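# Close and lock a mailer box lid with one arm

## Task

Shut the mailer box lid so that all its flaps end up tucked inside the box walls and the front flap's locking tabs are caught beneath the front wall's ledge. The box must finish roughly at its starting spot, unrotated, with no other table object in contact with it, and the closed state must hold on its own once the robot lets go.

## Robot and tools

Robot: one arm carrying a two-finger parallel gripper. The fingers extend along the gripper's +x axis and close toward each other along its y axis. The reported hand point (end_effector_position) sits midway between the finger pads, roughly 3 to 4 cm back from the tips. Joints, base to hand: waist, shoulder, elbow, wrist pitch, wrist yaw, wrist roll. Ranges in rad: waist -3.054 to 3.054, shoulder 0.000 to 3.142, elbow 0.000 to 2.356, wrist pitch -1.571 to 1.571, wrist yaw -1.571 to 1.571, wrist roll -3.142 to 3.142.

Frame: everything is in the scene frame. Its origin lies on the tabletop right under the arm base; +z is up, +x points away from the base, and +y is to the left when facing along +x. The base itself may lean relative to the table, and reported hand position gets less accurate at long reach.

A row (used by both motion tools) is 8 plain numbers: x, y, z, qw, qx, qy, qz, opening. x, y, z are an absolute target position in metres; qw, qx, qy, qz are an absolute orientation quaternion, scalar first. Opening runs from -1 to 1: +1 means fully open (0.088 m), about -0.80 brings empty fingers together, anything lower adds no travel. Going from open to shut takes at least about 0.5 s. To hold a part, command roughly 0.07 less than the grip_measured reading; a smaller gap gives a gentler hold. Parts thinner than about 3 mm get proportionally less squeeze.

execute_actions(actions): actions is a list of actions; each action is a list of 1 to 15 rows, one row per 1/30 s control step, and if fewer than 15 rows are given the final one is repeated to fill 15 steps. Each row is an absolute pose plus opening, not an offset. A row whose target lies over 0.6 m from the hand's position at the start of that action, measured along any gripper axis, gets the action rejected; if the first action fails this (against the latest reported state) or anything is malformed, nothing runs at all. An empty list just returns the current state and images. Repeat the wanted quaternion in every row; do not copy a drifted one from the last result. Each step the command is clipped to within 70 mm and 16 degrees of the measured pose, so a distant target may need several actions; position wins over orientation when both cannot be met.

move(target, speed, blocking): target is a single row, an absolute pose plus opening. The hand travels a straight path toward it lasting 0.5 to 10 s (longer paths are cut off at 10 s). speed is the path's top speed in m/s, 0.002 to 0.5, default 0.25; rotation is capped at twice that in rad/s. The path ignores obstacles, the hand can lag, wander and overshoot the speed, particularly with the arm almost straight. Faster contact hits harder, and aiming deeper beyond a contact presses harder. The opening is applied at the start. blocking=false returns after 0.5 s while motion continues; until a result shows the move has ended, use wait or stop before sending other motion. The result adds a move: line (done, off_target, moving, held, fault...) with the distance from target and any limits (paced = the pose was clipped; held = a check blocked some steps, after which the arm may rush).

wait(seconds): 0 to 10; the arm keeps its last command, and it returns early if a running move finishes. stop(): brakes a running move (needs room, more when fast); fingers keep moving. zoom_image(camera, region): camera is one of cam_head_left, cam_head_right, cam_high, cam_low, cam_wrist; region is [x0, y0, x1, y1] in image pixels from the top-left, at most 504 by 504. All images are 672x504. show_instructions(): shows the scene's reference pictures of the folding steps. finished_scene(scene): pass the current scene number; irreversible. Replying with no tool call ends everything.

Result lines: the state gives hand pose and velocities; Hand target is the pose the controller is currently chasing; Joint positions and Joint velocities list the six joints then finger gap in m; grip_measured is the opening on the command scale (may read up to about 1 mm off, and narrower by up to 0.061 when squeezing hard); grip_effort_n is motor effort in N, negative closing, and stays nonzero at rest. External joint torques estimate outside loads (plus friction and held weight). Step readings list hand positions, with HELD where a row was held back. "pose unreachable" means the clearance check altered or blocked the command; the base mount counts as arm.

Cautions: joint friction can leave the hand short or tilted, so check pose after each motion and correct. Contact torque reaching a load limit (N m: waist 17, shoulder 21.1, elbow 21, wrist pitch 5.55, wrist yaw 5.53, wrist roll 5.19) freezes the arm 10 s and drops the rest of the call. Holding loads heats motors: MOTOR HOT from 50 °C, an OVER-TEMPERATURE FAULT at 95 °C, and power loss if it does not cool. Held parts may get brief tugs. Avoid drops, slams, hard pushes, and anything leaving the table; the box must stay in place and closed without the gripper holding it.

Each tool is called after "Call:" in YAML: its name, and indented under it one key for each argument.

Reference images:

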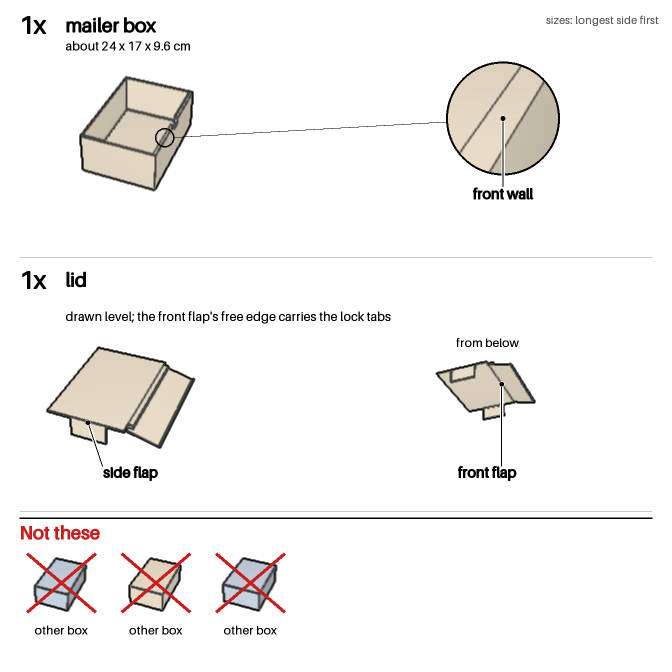

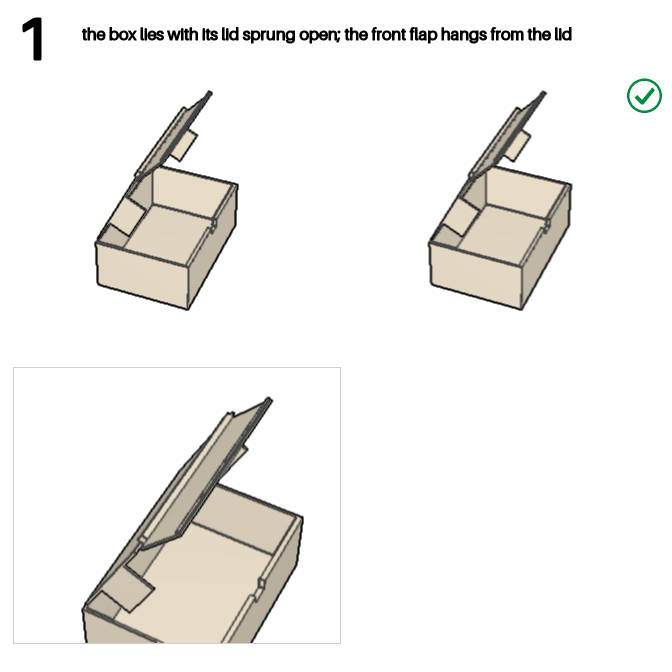

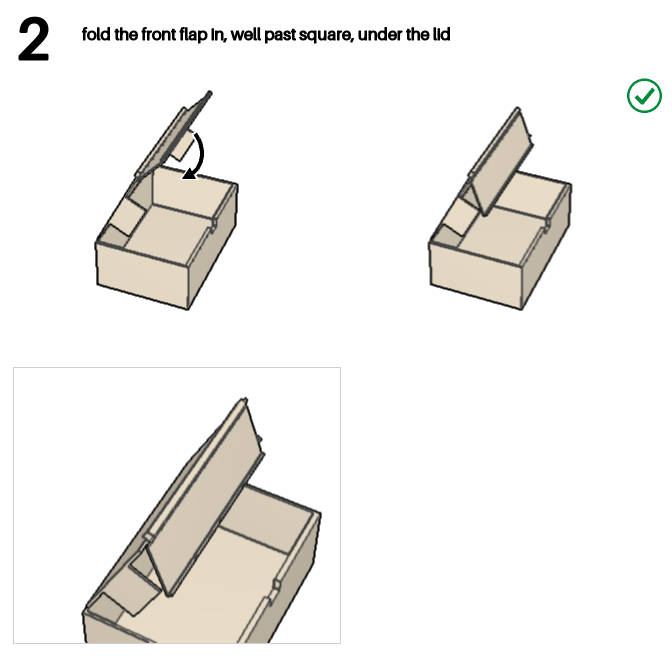

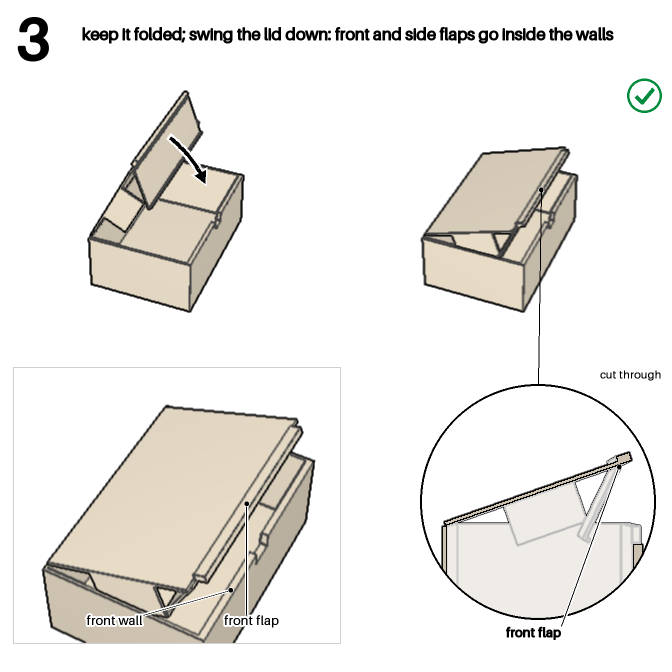

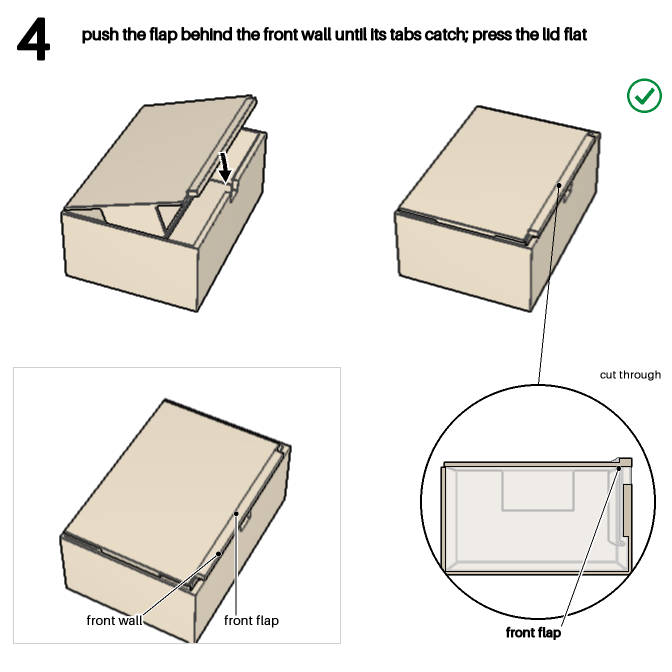

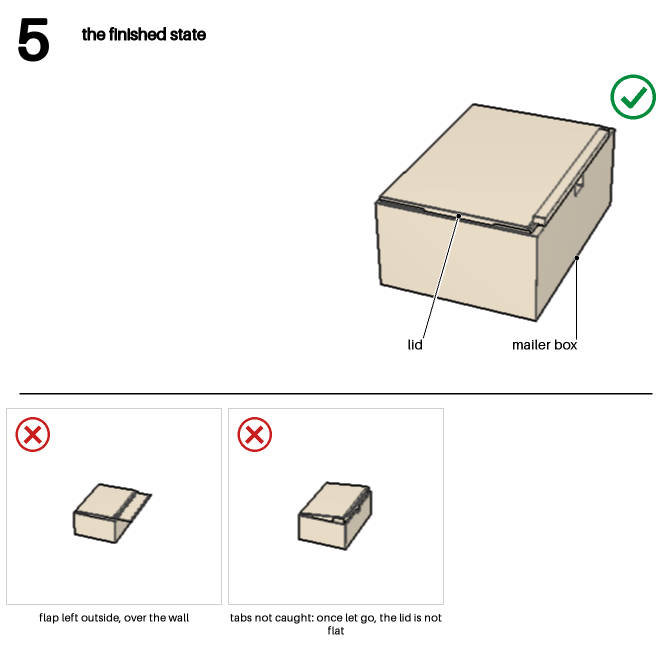

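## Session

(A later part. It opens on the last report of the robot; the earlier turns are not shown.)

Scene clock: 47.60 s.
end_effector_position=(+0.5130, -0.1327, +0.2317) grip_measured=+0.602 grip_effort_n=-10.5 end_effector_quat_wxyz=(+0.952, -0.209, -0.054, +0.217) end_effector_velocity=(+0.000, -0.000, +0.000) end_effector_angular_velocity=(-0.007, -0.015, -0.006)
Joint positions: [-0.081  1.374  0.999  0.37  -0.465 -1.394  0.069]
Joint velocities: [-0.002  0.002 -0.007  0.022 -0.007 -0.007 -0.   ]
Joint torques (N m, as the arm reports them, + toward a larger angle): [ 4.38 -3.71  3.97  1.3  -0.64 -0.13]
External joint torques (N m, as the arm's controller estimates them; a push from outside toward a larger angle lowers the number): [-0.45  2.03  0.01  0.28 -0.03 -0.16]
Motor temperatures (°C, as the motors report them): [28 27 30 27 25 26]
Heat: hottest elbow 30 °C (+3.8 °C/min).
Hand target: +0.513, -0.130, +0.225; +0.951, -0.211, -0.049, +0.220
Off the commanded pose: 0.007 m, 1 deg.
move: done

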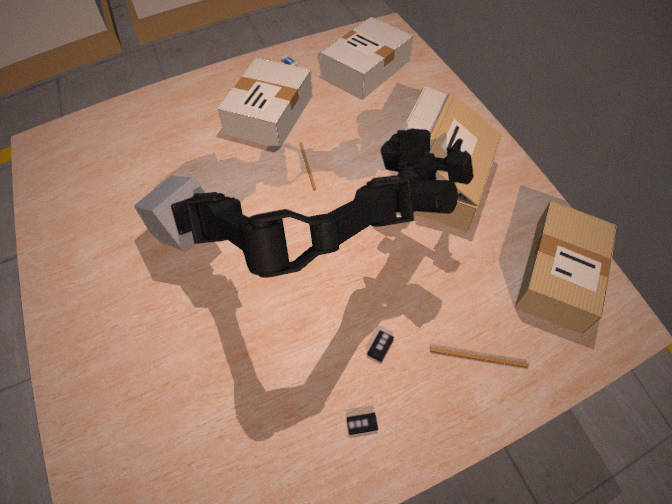

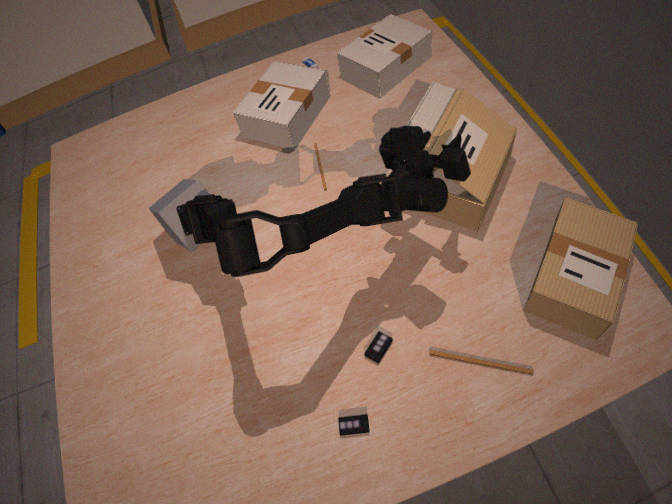

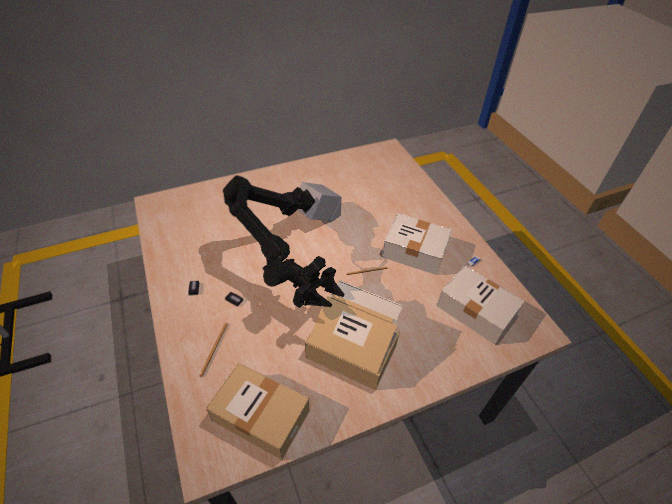

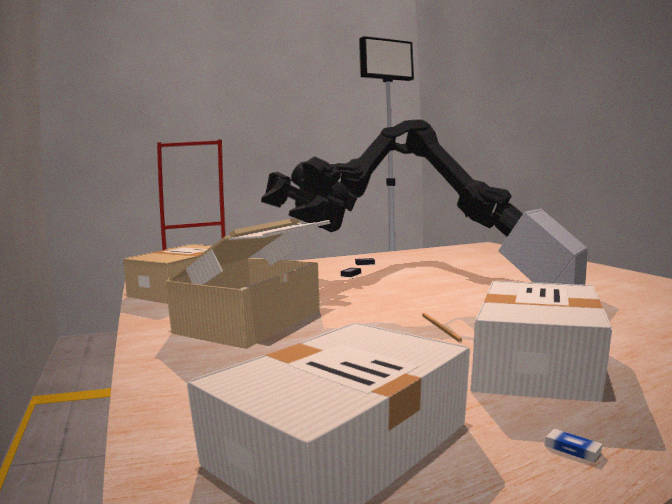

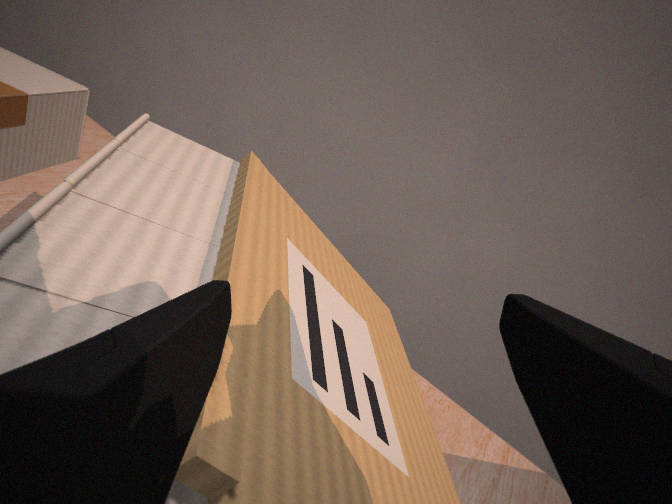

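Call:
move:
  target: [0.53,-0.17,0.31,0.974,0,0,0.225,0.6]
  speed: 0.12

Call:
move:
  target: [0.45,-0.30,0.28,0.974,0,0,0.225,-1]

Call:
move:
  target: [0.50,-0.365,0.065,0.974,0,0,0.225,-1]

Scene clock: 59.53 s.
end_effector_position=(+0.5301, -0.1661, +0.3068) grip_measured=+0.602 grip_effort_n=-10.0 end_effector_quat_wxyz=(+0.973, -0.002, +0.000, +0.229) end_effector_velocity=(-0.003, +0.000, -0.000) end_effector_angular_velocity=(+0.006, +0.021, +0.014)
Joint positions: [ 0.056  1.329  1.274  0.033 -0.323 -0.968  0.069]
Joint velocities: [ 0.002 -0.007  0.007 -0.037  0.007  0.007 -0.   ]
Joint torques (N m, as the arm reports them, + toward a larger angle): [ 5.15 -5.15  6.17  0.85 -0.47  0.16]
External joint torques (N m, as the arm's controller estimates them; a push from outside toward a larger angle lowers the number): [ 0.39  0.16  1.72 -0.18  0.15  0.15]
Motor temperatures (°C, as the motors report them): [29 28 30 28 25 26]
Heat: hottest elbow 30 °C (+3.0 °C/min).
Hand target: +0.530, -0.170, +0.310; +0.974, -0.000, +0.000, +0.225
Off the commanded pose: 0.005 m, 1 deg.
move: done

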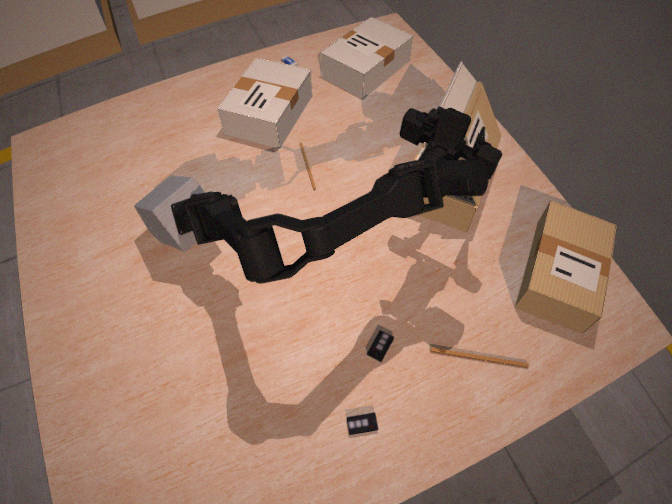

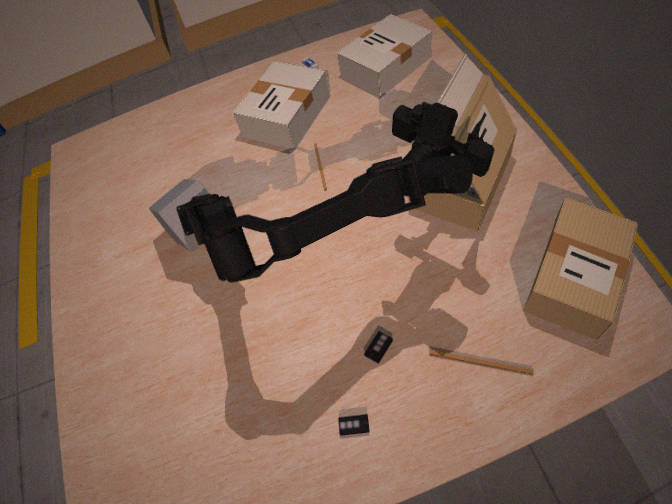

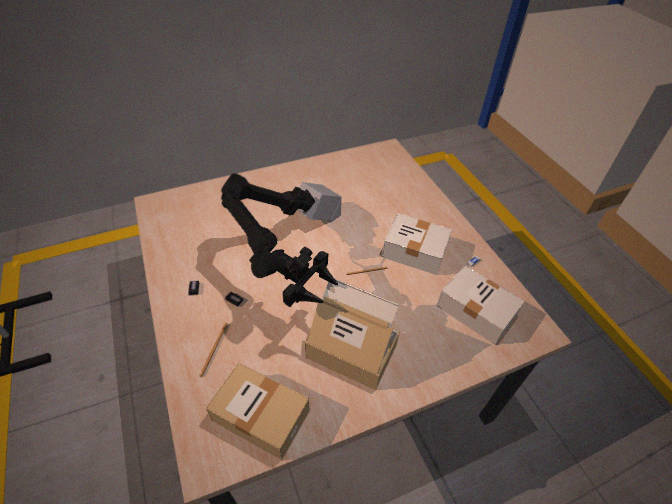

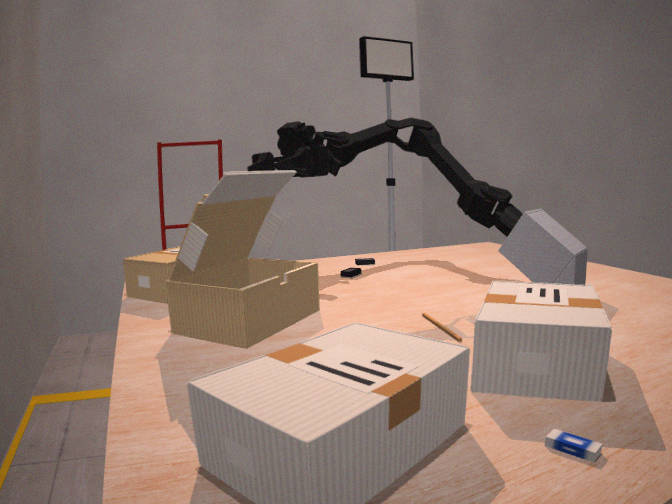

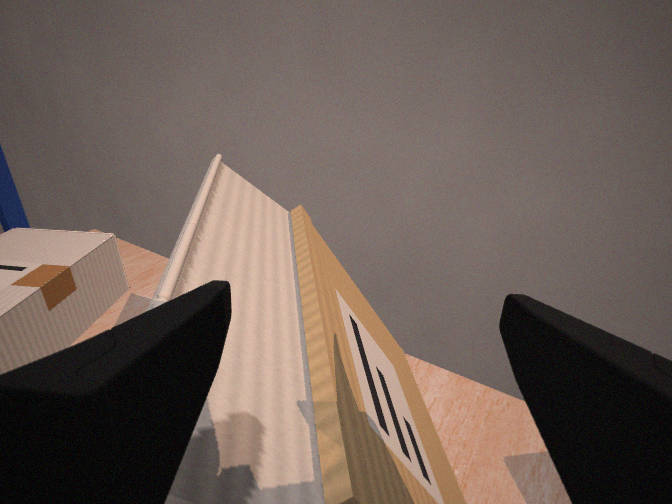

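Scene clock: 60.83 s.
end_effector_position=(+0.4504, -0.2978, +0.2785) grip_measured=-0.799 grip_effort_n=-83.5 end_effector_quat_wxyz=(+0.974, +0.004, +0.002, +0.225) end_effector_velocity=(-0.003, -0.001, -0.003) end_effector_angular_velocity=(-0.001, +0.015, +0.003)
Joint positions: [-0.5    1.144  1.378 -0.258 -0.874 -0.967  0.   ]
Joint velocities: [-0.017 -0.002  0.002 -0.022 -0.007 -0.007  0.   ]
Joint torques (N m, as the arm reports them, + toward a larger angle): [ 2.28 -7.08  7.11  0.7  -0.82 -0.11]
External joint torques (N m, as the arm's controller estimates them; a push from outside toward a larger angle lowers the number): [-0.09  0.82  1.79 -0.21 -0.19 -0.11]
Motor temperatures (°C, as the motors report them): [29 28 30 28 25 26]
Heat: hottest elbow 30 °C (+3.0 °C/min).
Hand target: +0.450, -0.300, +0.280; +0.974, +0.001, -0.000, +0.225
Off the commanded pose: 0.003 m, 0 deg.
move: done

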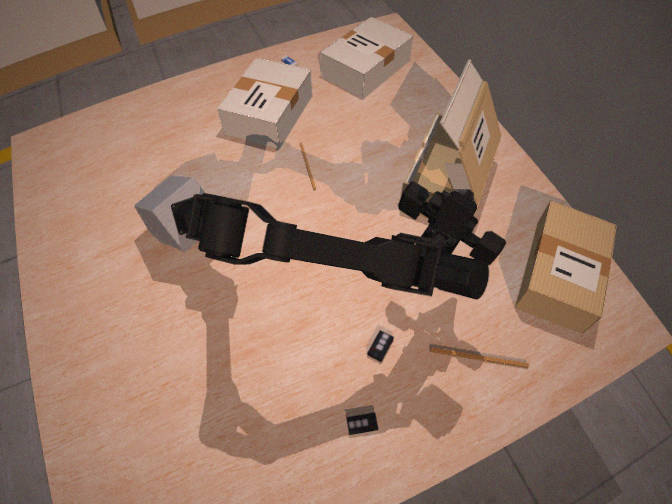

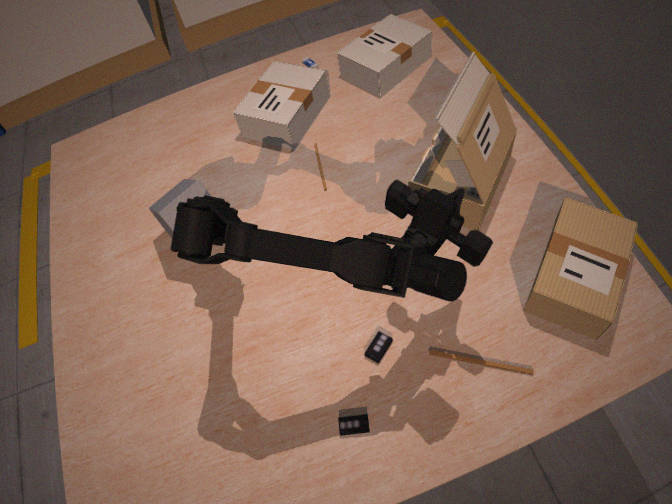

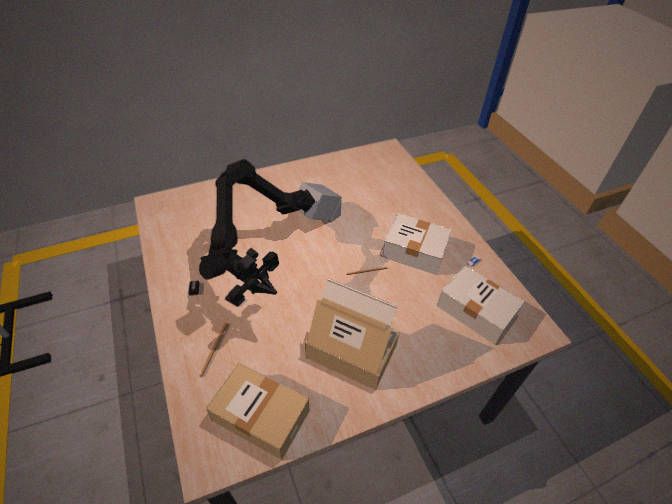

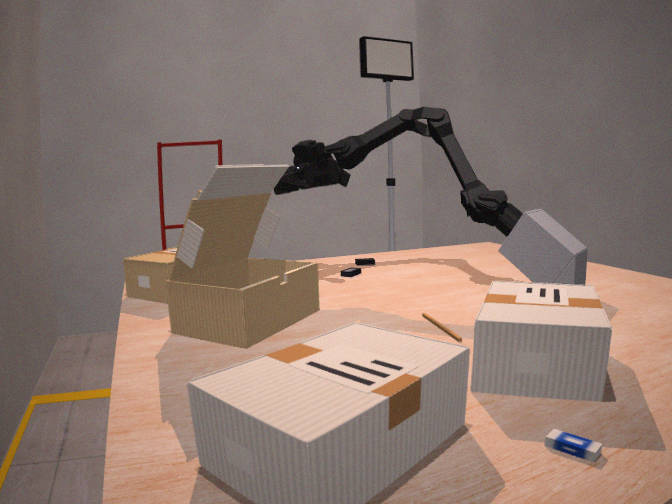

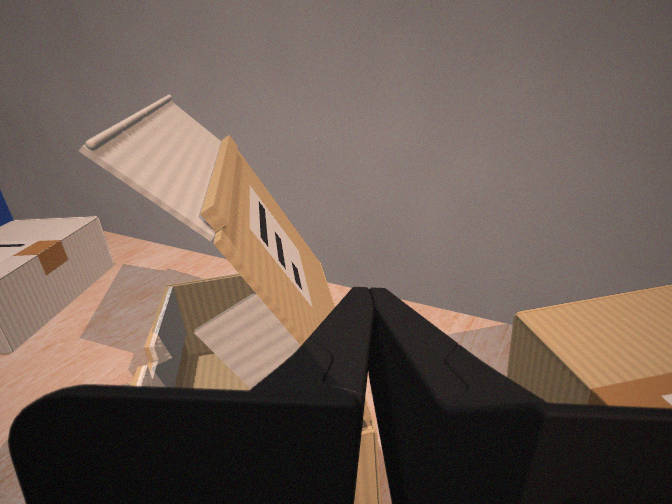

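Scene clock: 62.43 s.
end_effector_position=(+0.4996, -0.3672, +0.0730) grip_measured=-0.799 grip_effort_n=-83.5 end_effector_quat_wxyz=(+0.975, -0.005, -0.003, +0.222) end_effector_velocity=(-0.001, +0.007, -0.013) end_effector_angular_velocity=(+0.037, +0.026, +0.020)
Joint positions: [-0.829  1.813  1.764  0.031 -1.203 -0.985  0.   ]
Joint velocities: [-0.002  0.027  0.007 -0.037 -0.007 -0.007  0.   ]
Joint torques (N m, as the arm reports them, + toward a larger angle): [ 3.18 -8.35  6.43  0.68 -0.83 -0.13]
External joint torques (N m, as the arm's controller estimates them; a push from outside toward a larger angle lowers the number): [-0.1   3.18  1.66 -0.14 -0.2  -0.13]
Motor temperatures (°C, as the motors report them): [29 28 30 28 25 26]
Heat: hottest elbow 30 °C (+3.0 °C/min).
Hand target: +0.500, -0.365, +0.065; +0.974, +0.000, -0.000, +0.225
Off the commanded pose: 0.008 m, 1 deg.
move: done

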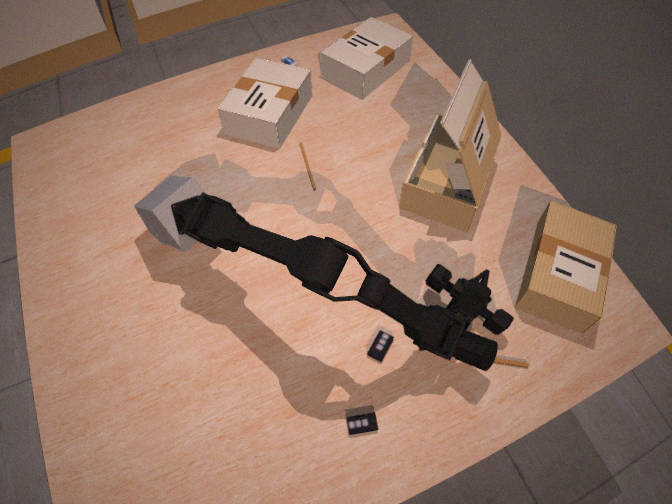

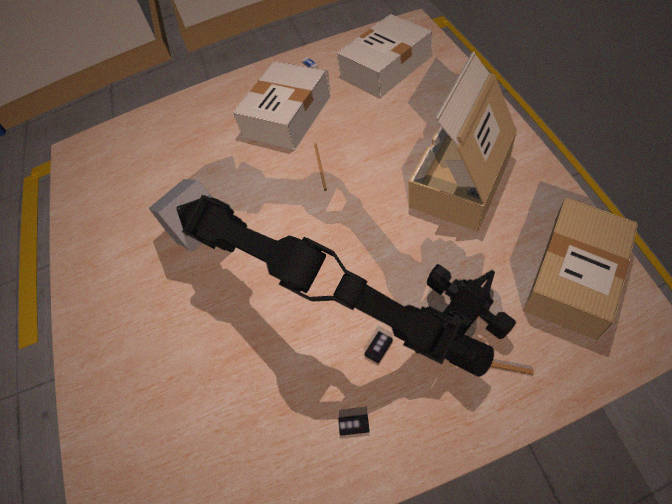

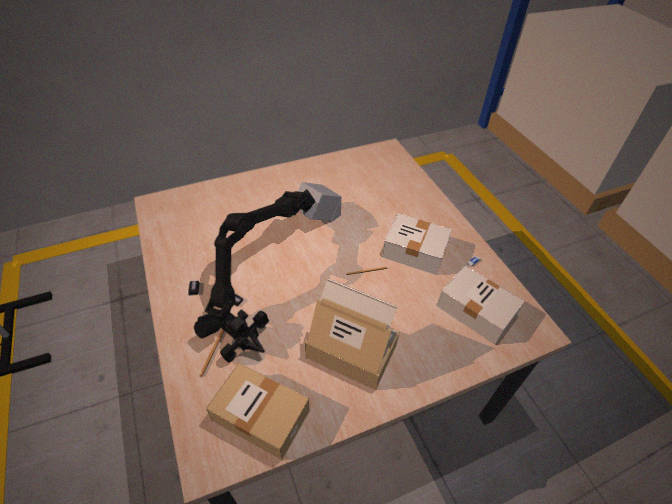

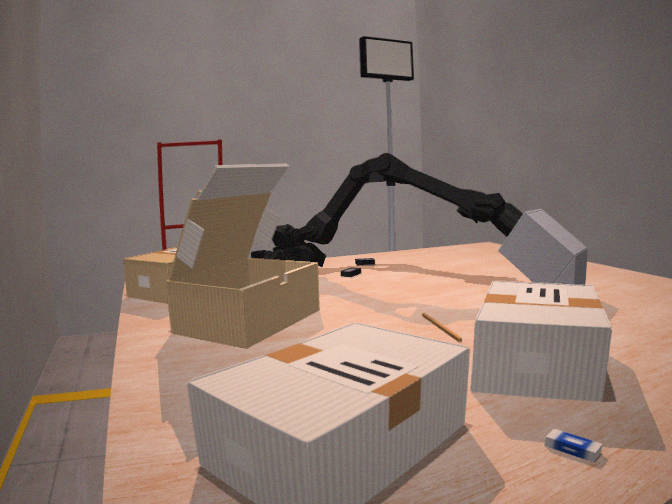

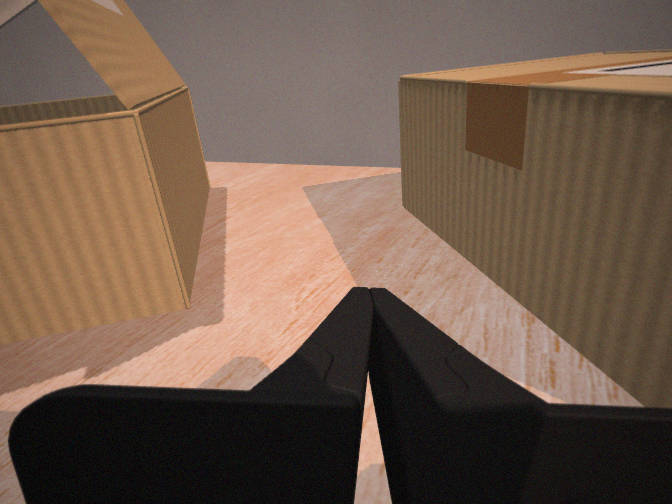

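Call:
move:
  target: [0.502,-0.313,0.06,0.974,0,0,0.225,-1]

Call:
move:
  target: [0.60,-0.265,0.06,0.974,0,0,0.225,-1]
  speed: 0.12

Call:
move:
  target: [0.555,-0.225,0.06,0.974,0,0,0.225,-1]
  speed: 0.04

Scene clock: 67.50 s.
end_effector_position=(+0.5032, -0.3138, +0.0600) grip_measured=-0.799 grip_effort_n=-83.5 end_effector_quat_wxyz=(+0.974, -0.003, -0.004, +0.228) end_effector_velocity=(-0.003, +0.005, -0.001) end_effector_angular_velocity=(+0.013, +0.009, -0.005)
Joint positions: [-0.754  1.783  1.554  0.195 -1.138 -0.996  0.   ]
Joint velocities: [ 0.002 -0.012 -0.042  0.037  0.007  0.022  0.   ]
Joint torques (N m, as the arm reports them, + toward a larger angle): [ 3.86 -9.9   3.53  0.94 -0.39  0.27]
External joint torques (N m, as the arm's controller estimates them; a push from outside toward a larger angle lowers the number): [ 0.1   0.72 -0.56  0.11  0.26  0.27]
Motor temperatures (°C, as the motors report them): [29 30 30 28 25 26]
Heat: hottest shoulder 30 °C (+3.0 °C/min).
Hand target: +0.502, -0.313, +0.060; +0.974, +0.000, +0.000, +0.225
Off the commanded pose: 0.001 m, 1 deg.
move: done

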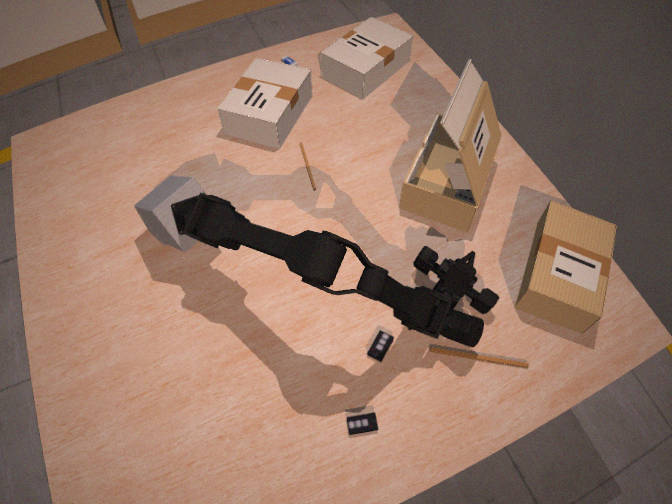

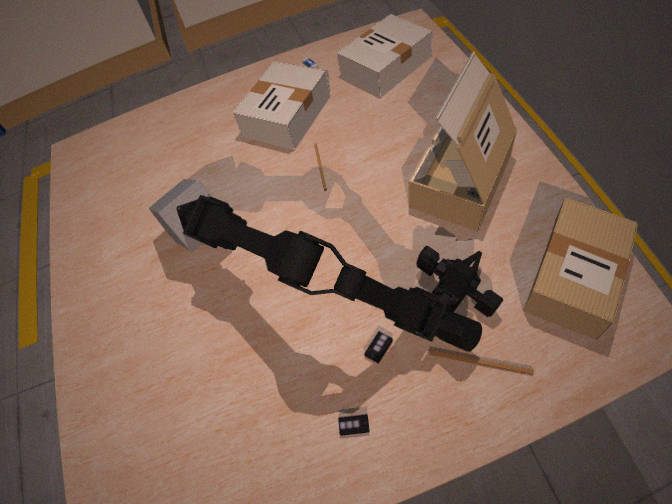

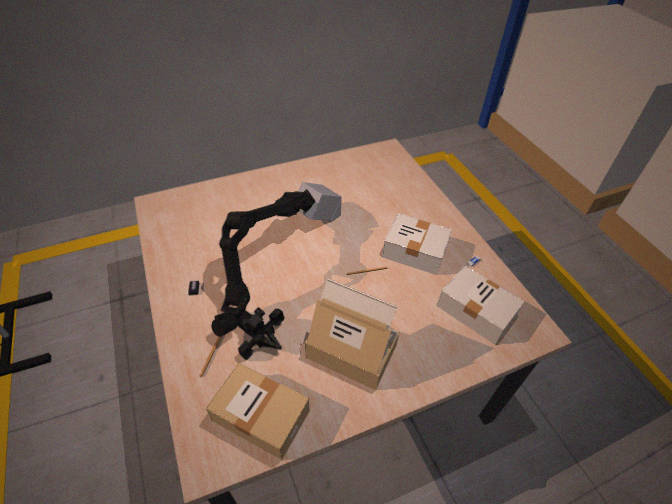

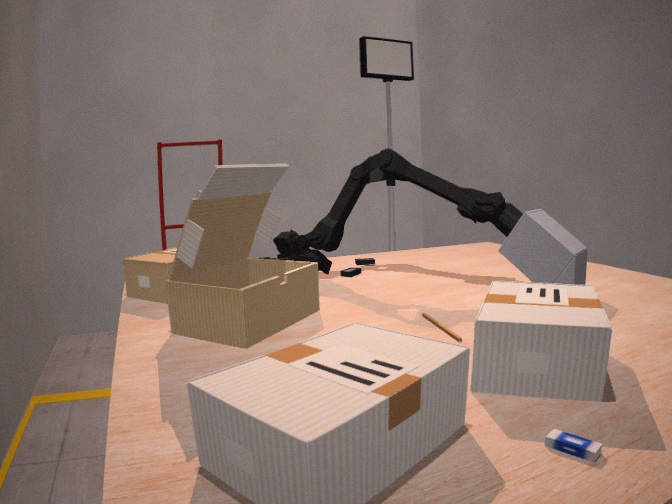

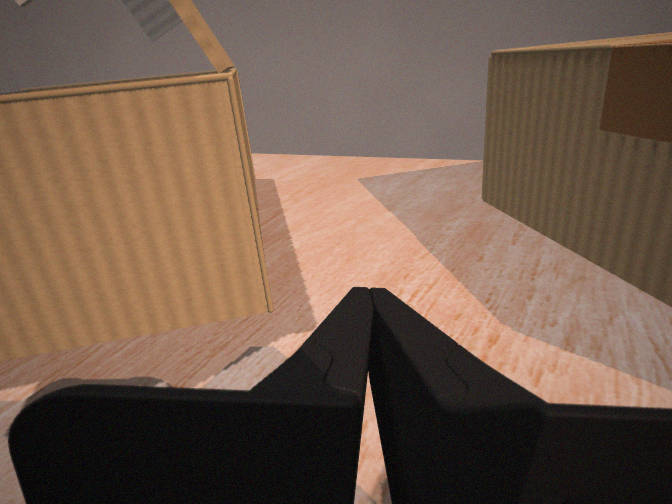

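Scene clock: 68.97 s.
end_effector_position=(+0.5984, -0.2695, +0.0667) grip_measured=-0.799 grip_effort_n=-83.5 end_effector_quat_wxyz=(+0.975, -0.006, -0.006, +0.223) end_effector_velocity=(+0.002, +0.000, -0.004) end_effector_angular_velocity=(-0.009, +0.016, -0.007)
Joint positions: [-0.534  1.99   1.83   0.151 -0.914 -0.979  0.   ]
Joint velocities: [ 0.002  0.007  0.007 -0.007  0.022 -0.007  0.   ]
Joint torques (N m, as the arm reports them, + toward a larger angle): [ 6.3  -7.63  5.87  0.69 -0.5   0.15]
External joint torques (N m, as the arm's controller estimates them; a push from outside toward a larger angle lowers the number): [ 0.37  3.11  1.46 -0.24  0.13  0.15]
Motor temperatures (°C, as the motors report them): [29 31 30 28 25 26]
Heat: hottest shoulder 31 °C (+3.0 °C/min).
Hand target: +0.600, -0.265, +0.060; +0.974, -0.000, +0.000, +0.225
Off the commanded pose: 0.008 m, 1 deg.
move: done

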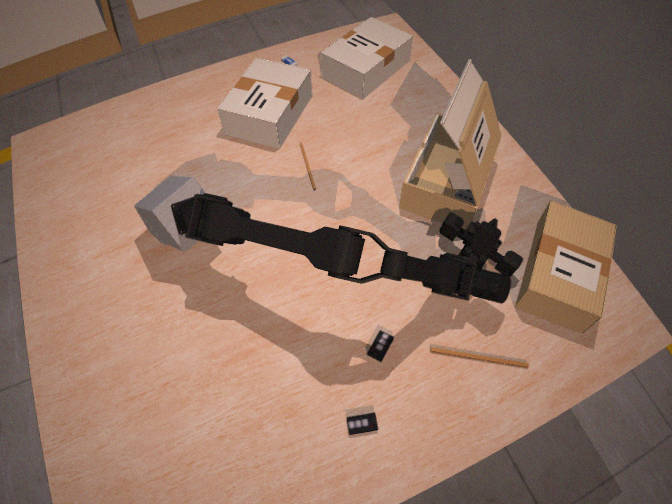

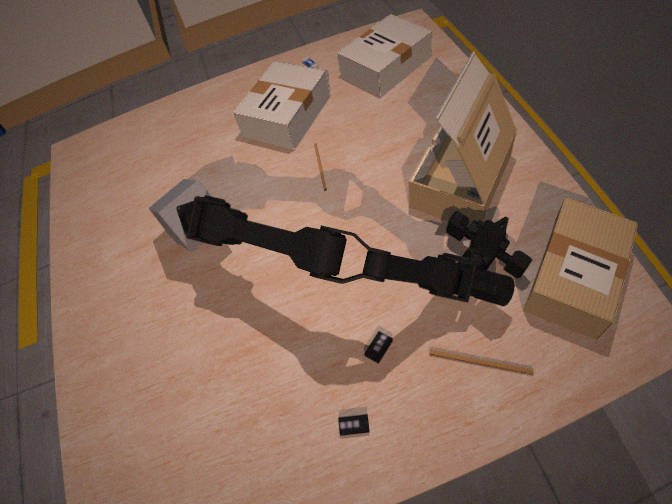

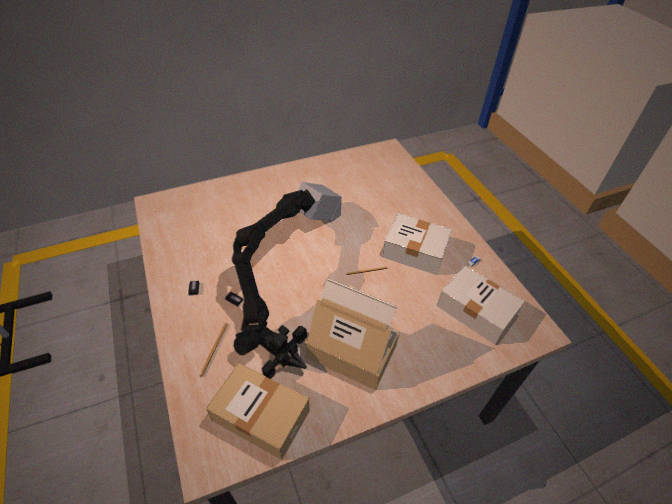

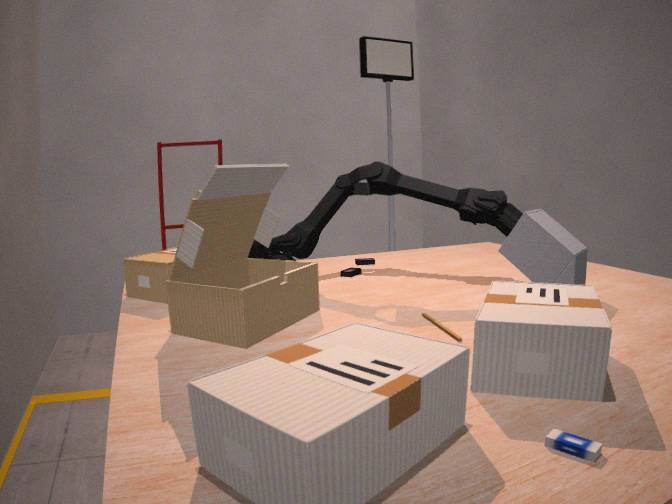

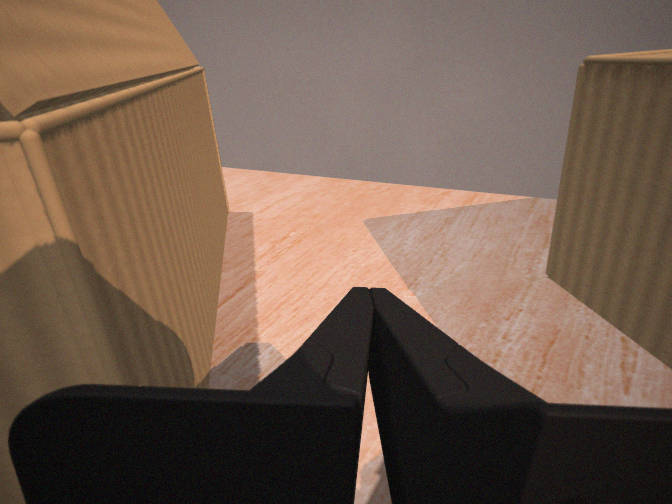

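Scene clock: 70.87 s.
end_effector_position=(+0.5564, -0.2257, +0.0591) grip_measured=-0.799 grip_effort_n=-83.5 end_effector_quat_wxyz=(+0.974, -0.002, -0.002, +0.226) end_effector_velocity=(-0.005, +0.004, -0.003) end_effector_angular_velocity=(+0.002, +0.018, +0.006)
Joint positions: [-0.531  1.866  1.465  0.379 -0.91  -0.979  0.   ]
Joint velocities: [-0.002 -0.012 -0.027 -0.007  0.007 -0.007  0.   ]
Joint torques (N m, as the arm reports them, + toward a larger angle): [ 5.9  -9.03  2.99  0.99 -0.5   0.18]
External joint torques (N m, as the arm's controller estimates them; a push from outside toward a larger angle lowers the number): [ 0.48  0.52 -0.5   0.09  0.14  0.17]
Motor temperatures (°C, as the motors report them): [29 32 30 28 25 26]
Heat: hottest shoulder 32 °C (+4.0 °C/min).
Hand target: +0.555, -0.225, +0.060; +0.974, -0.000, -0.000, +0.225
Off the commanded pose: 0.002 m, 0 deg.
move: done

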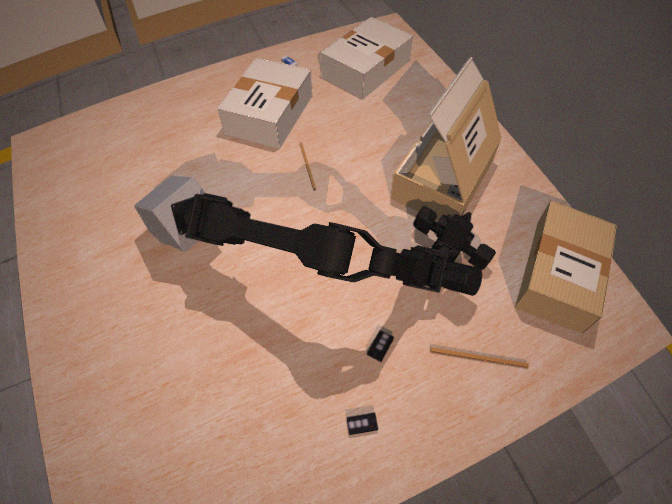

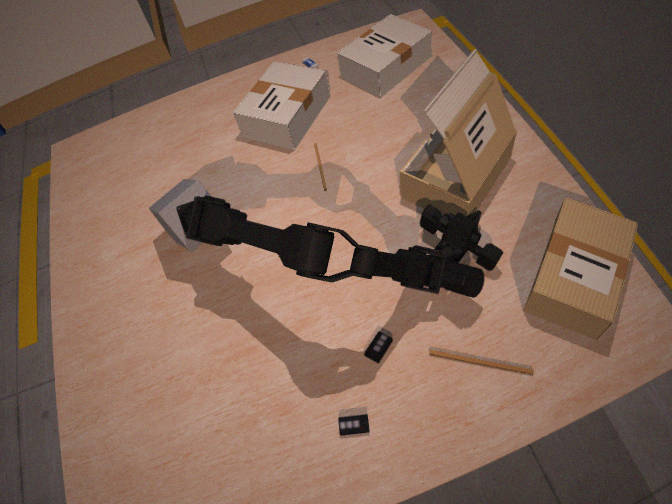

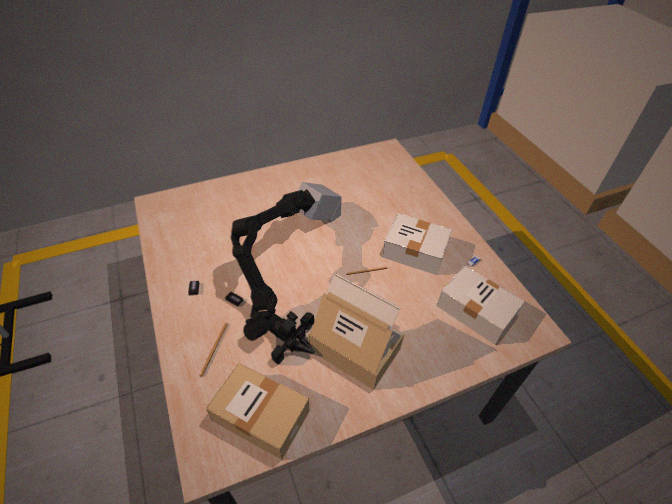

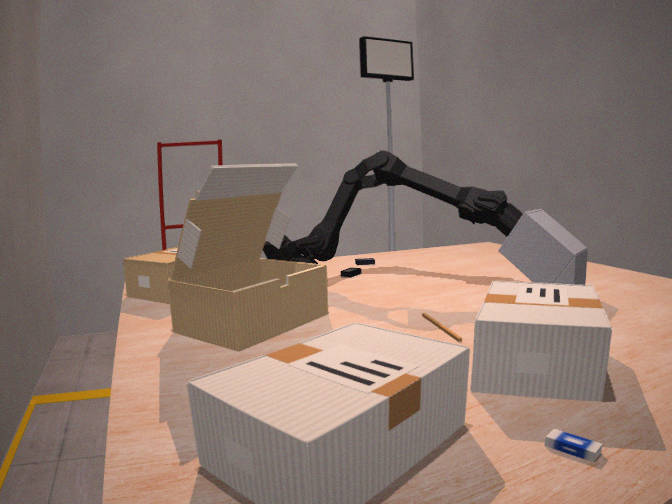

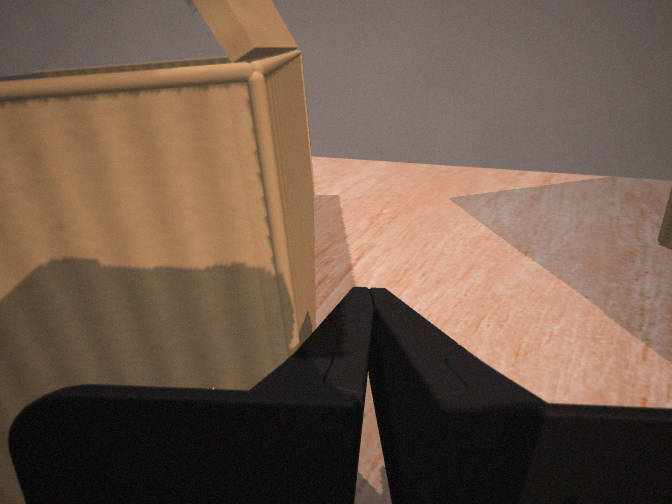

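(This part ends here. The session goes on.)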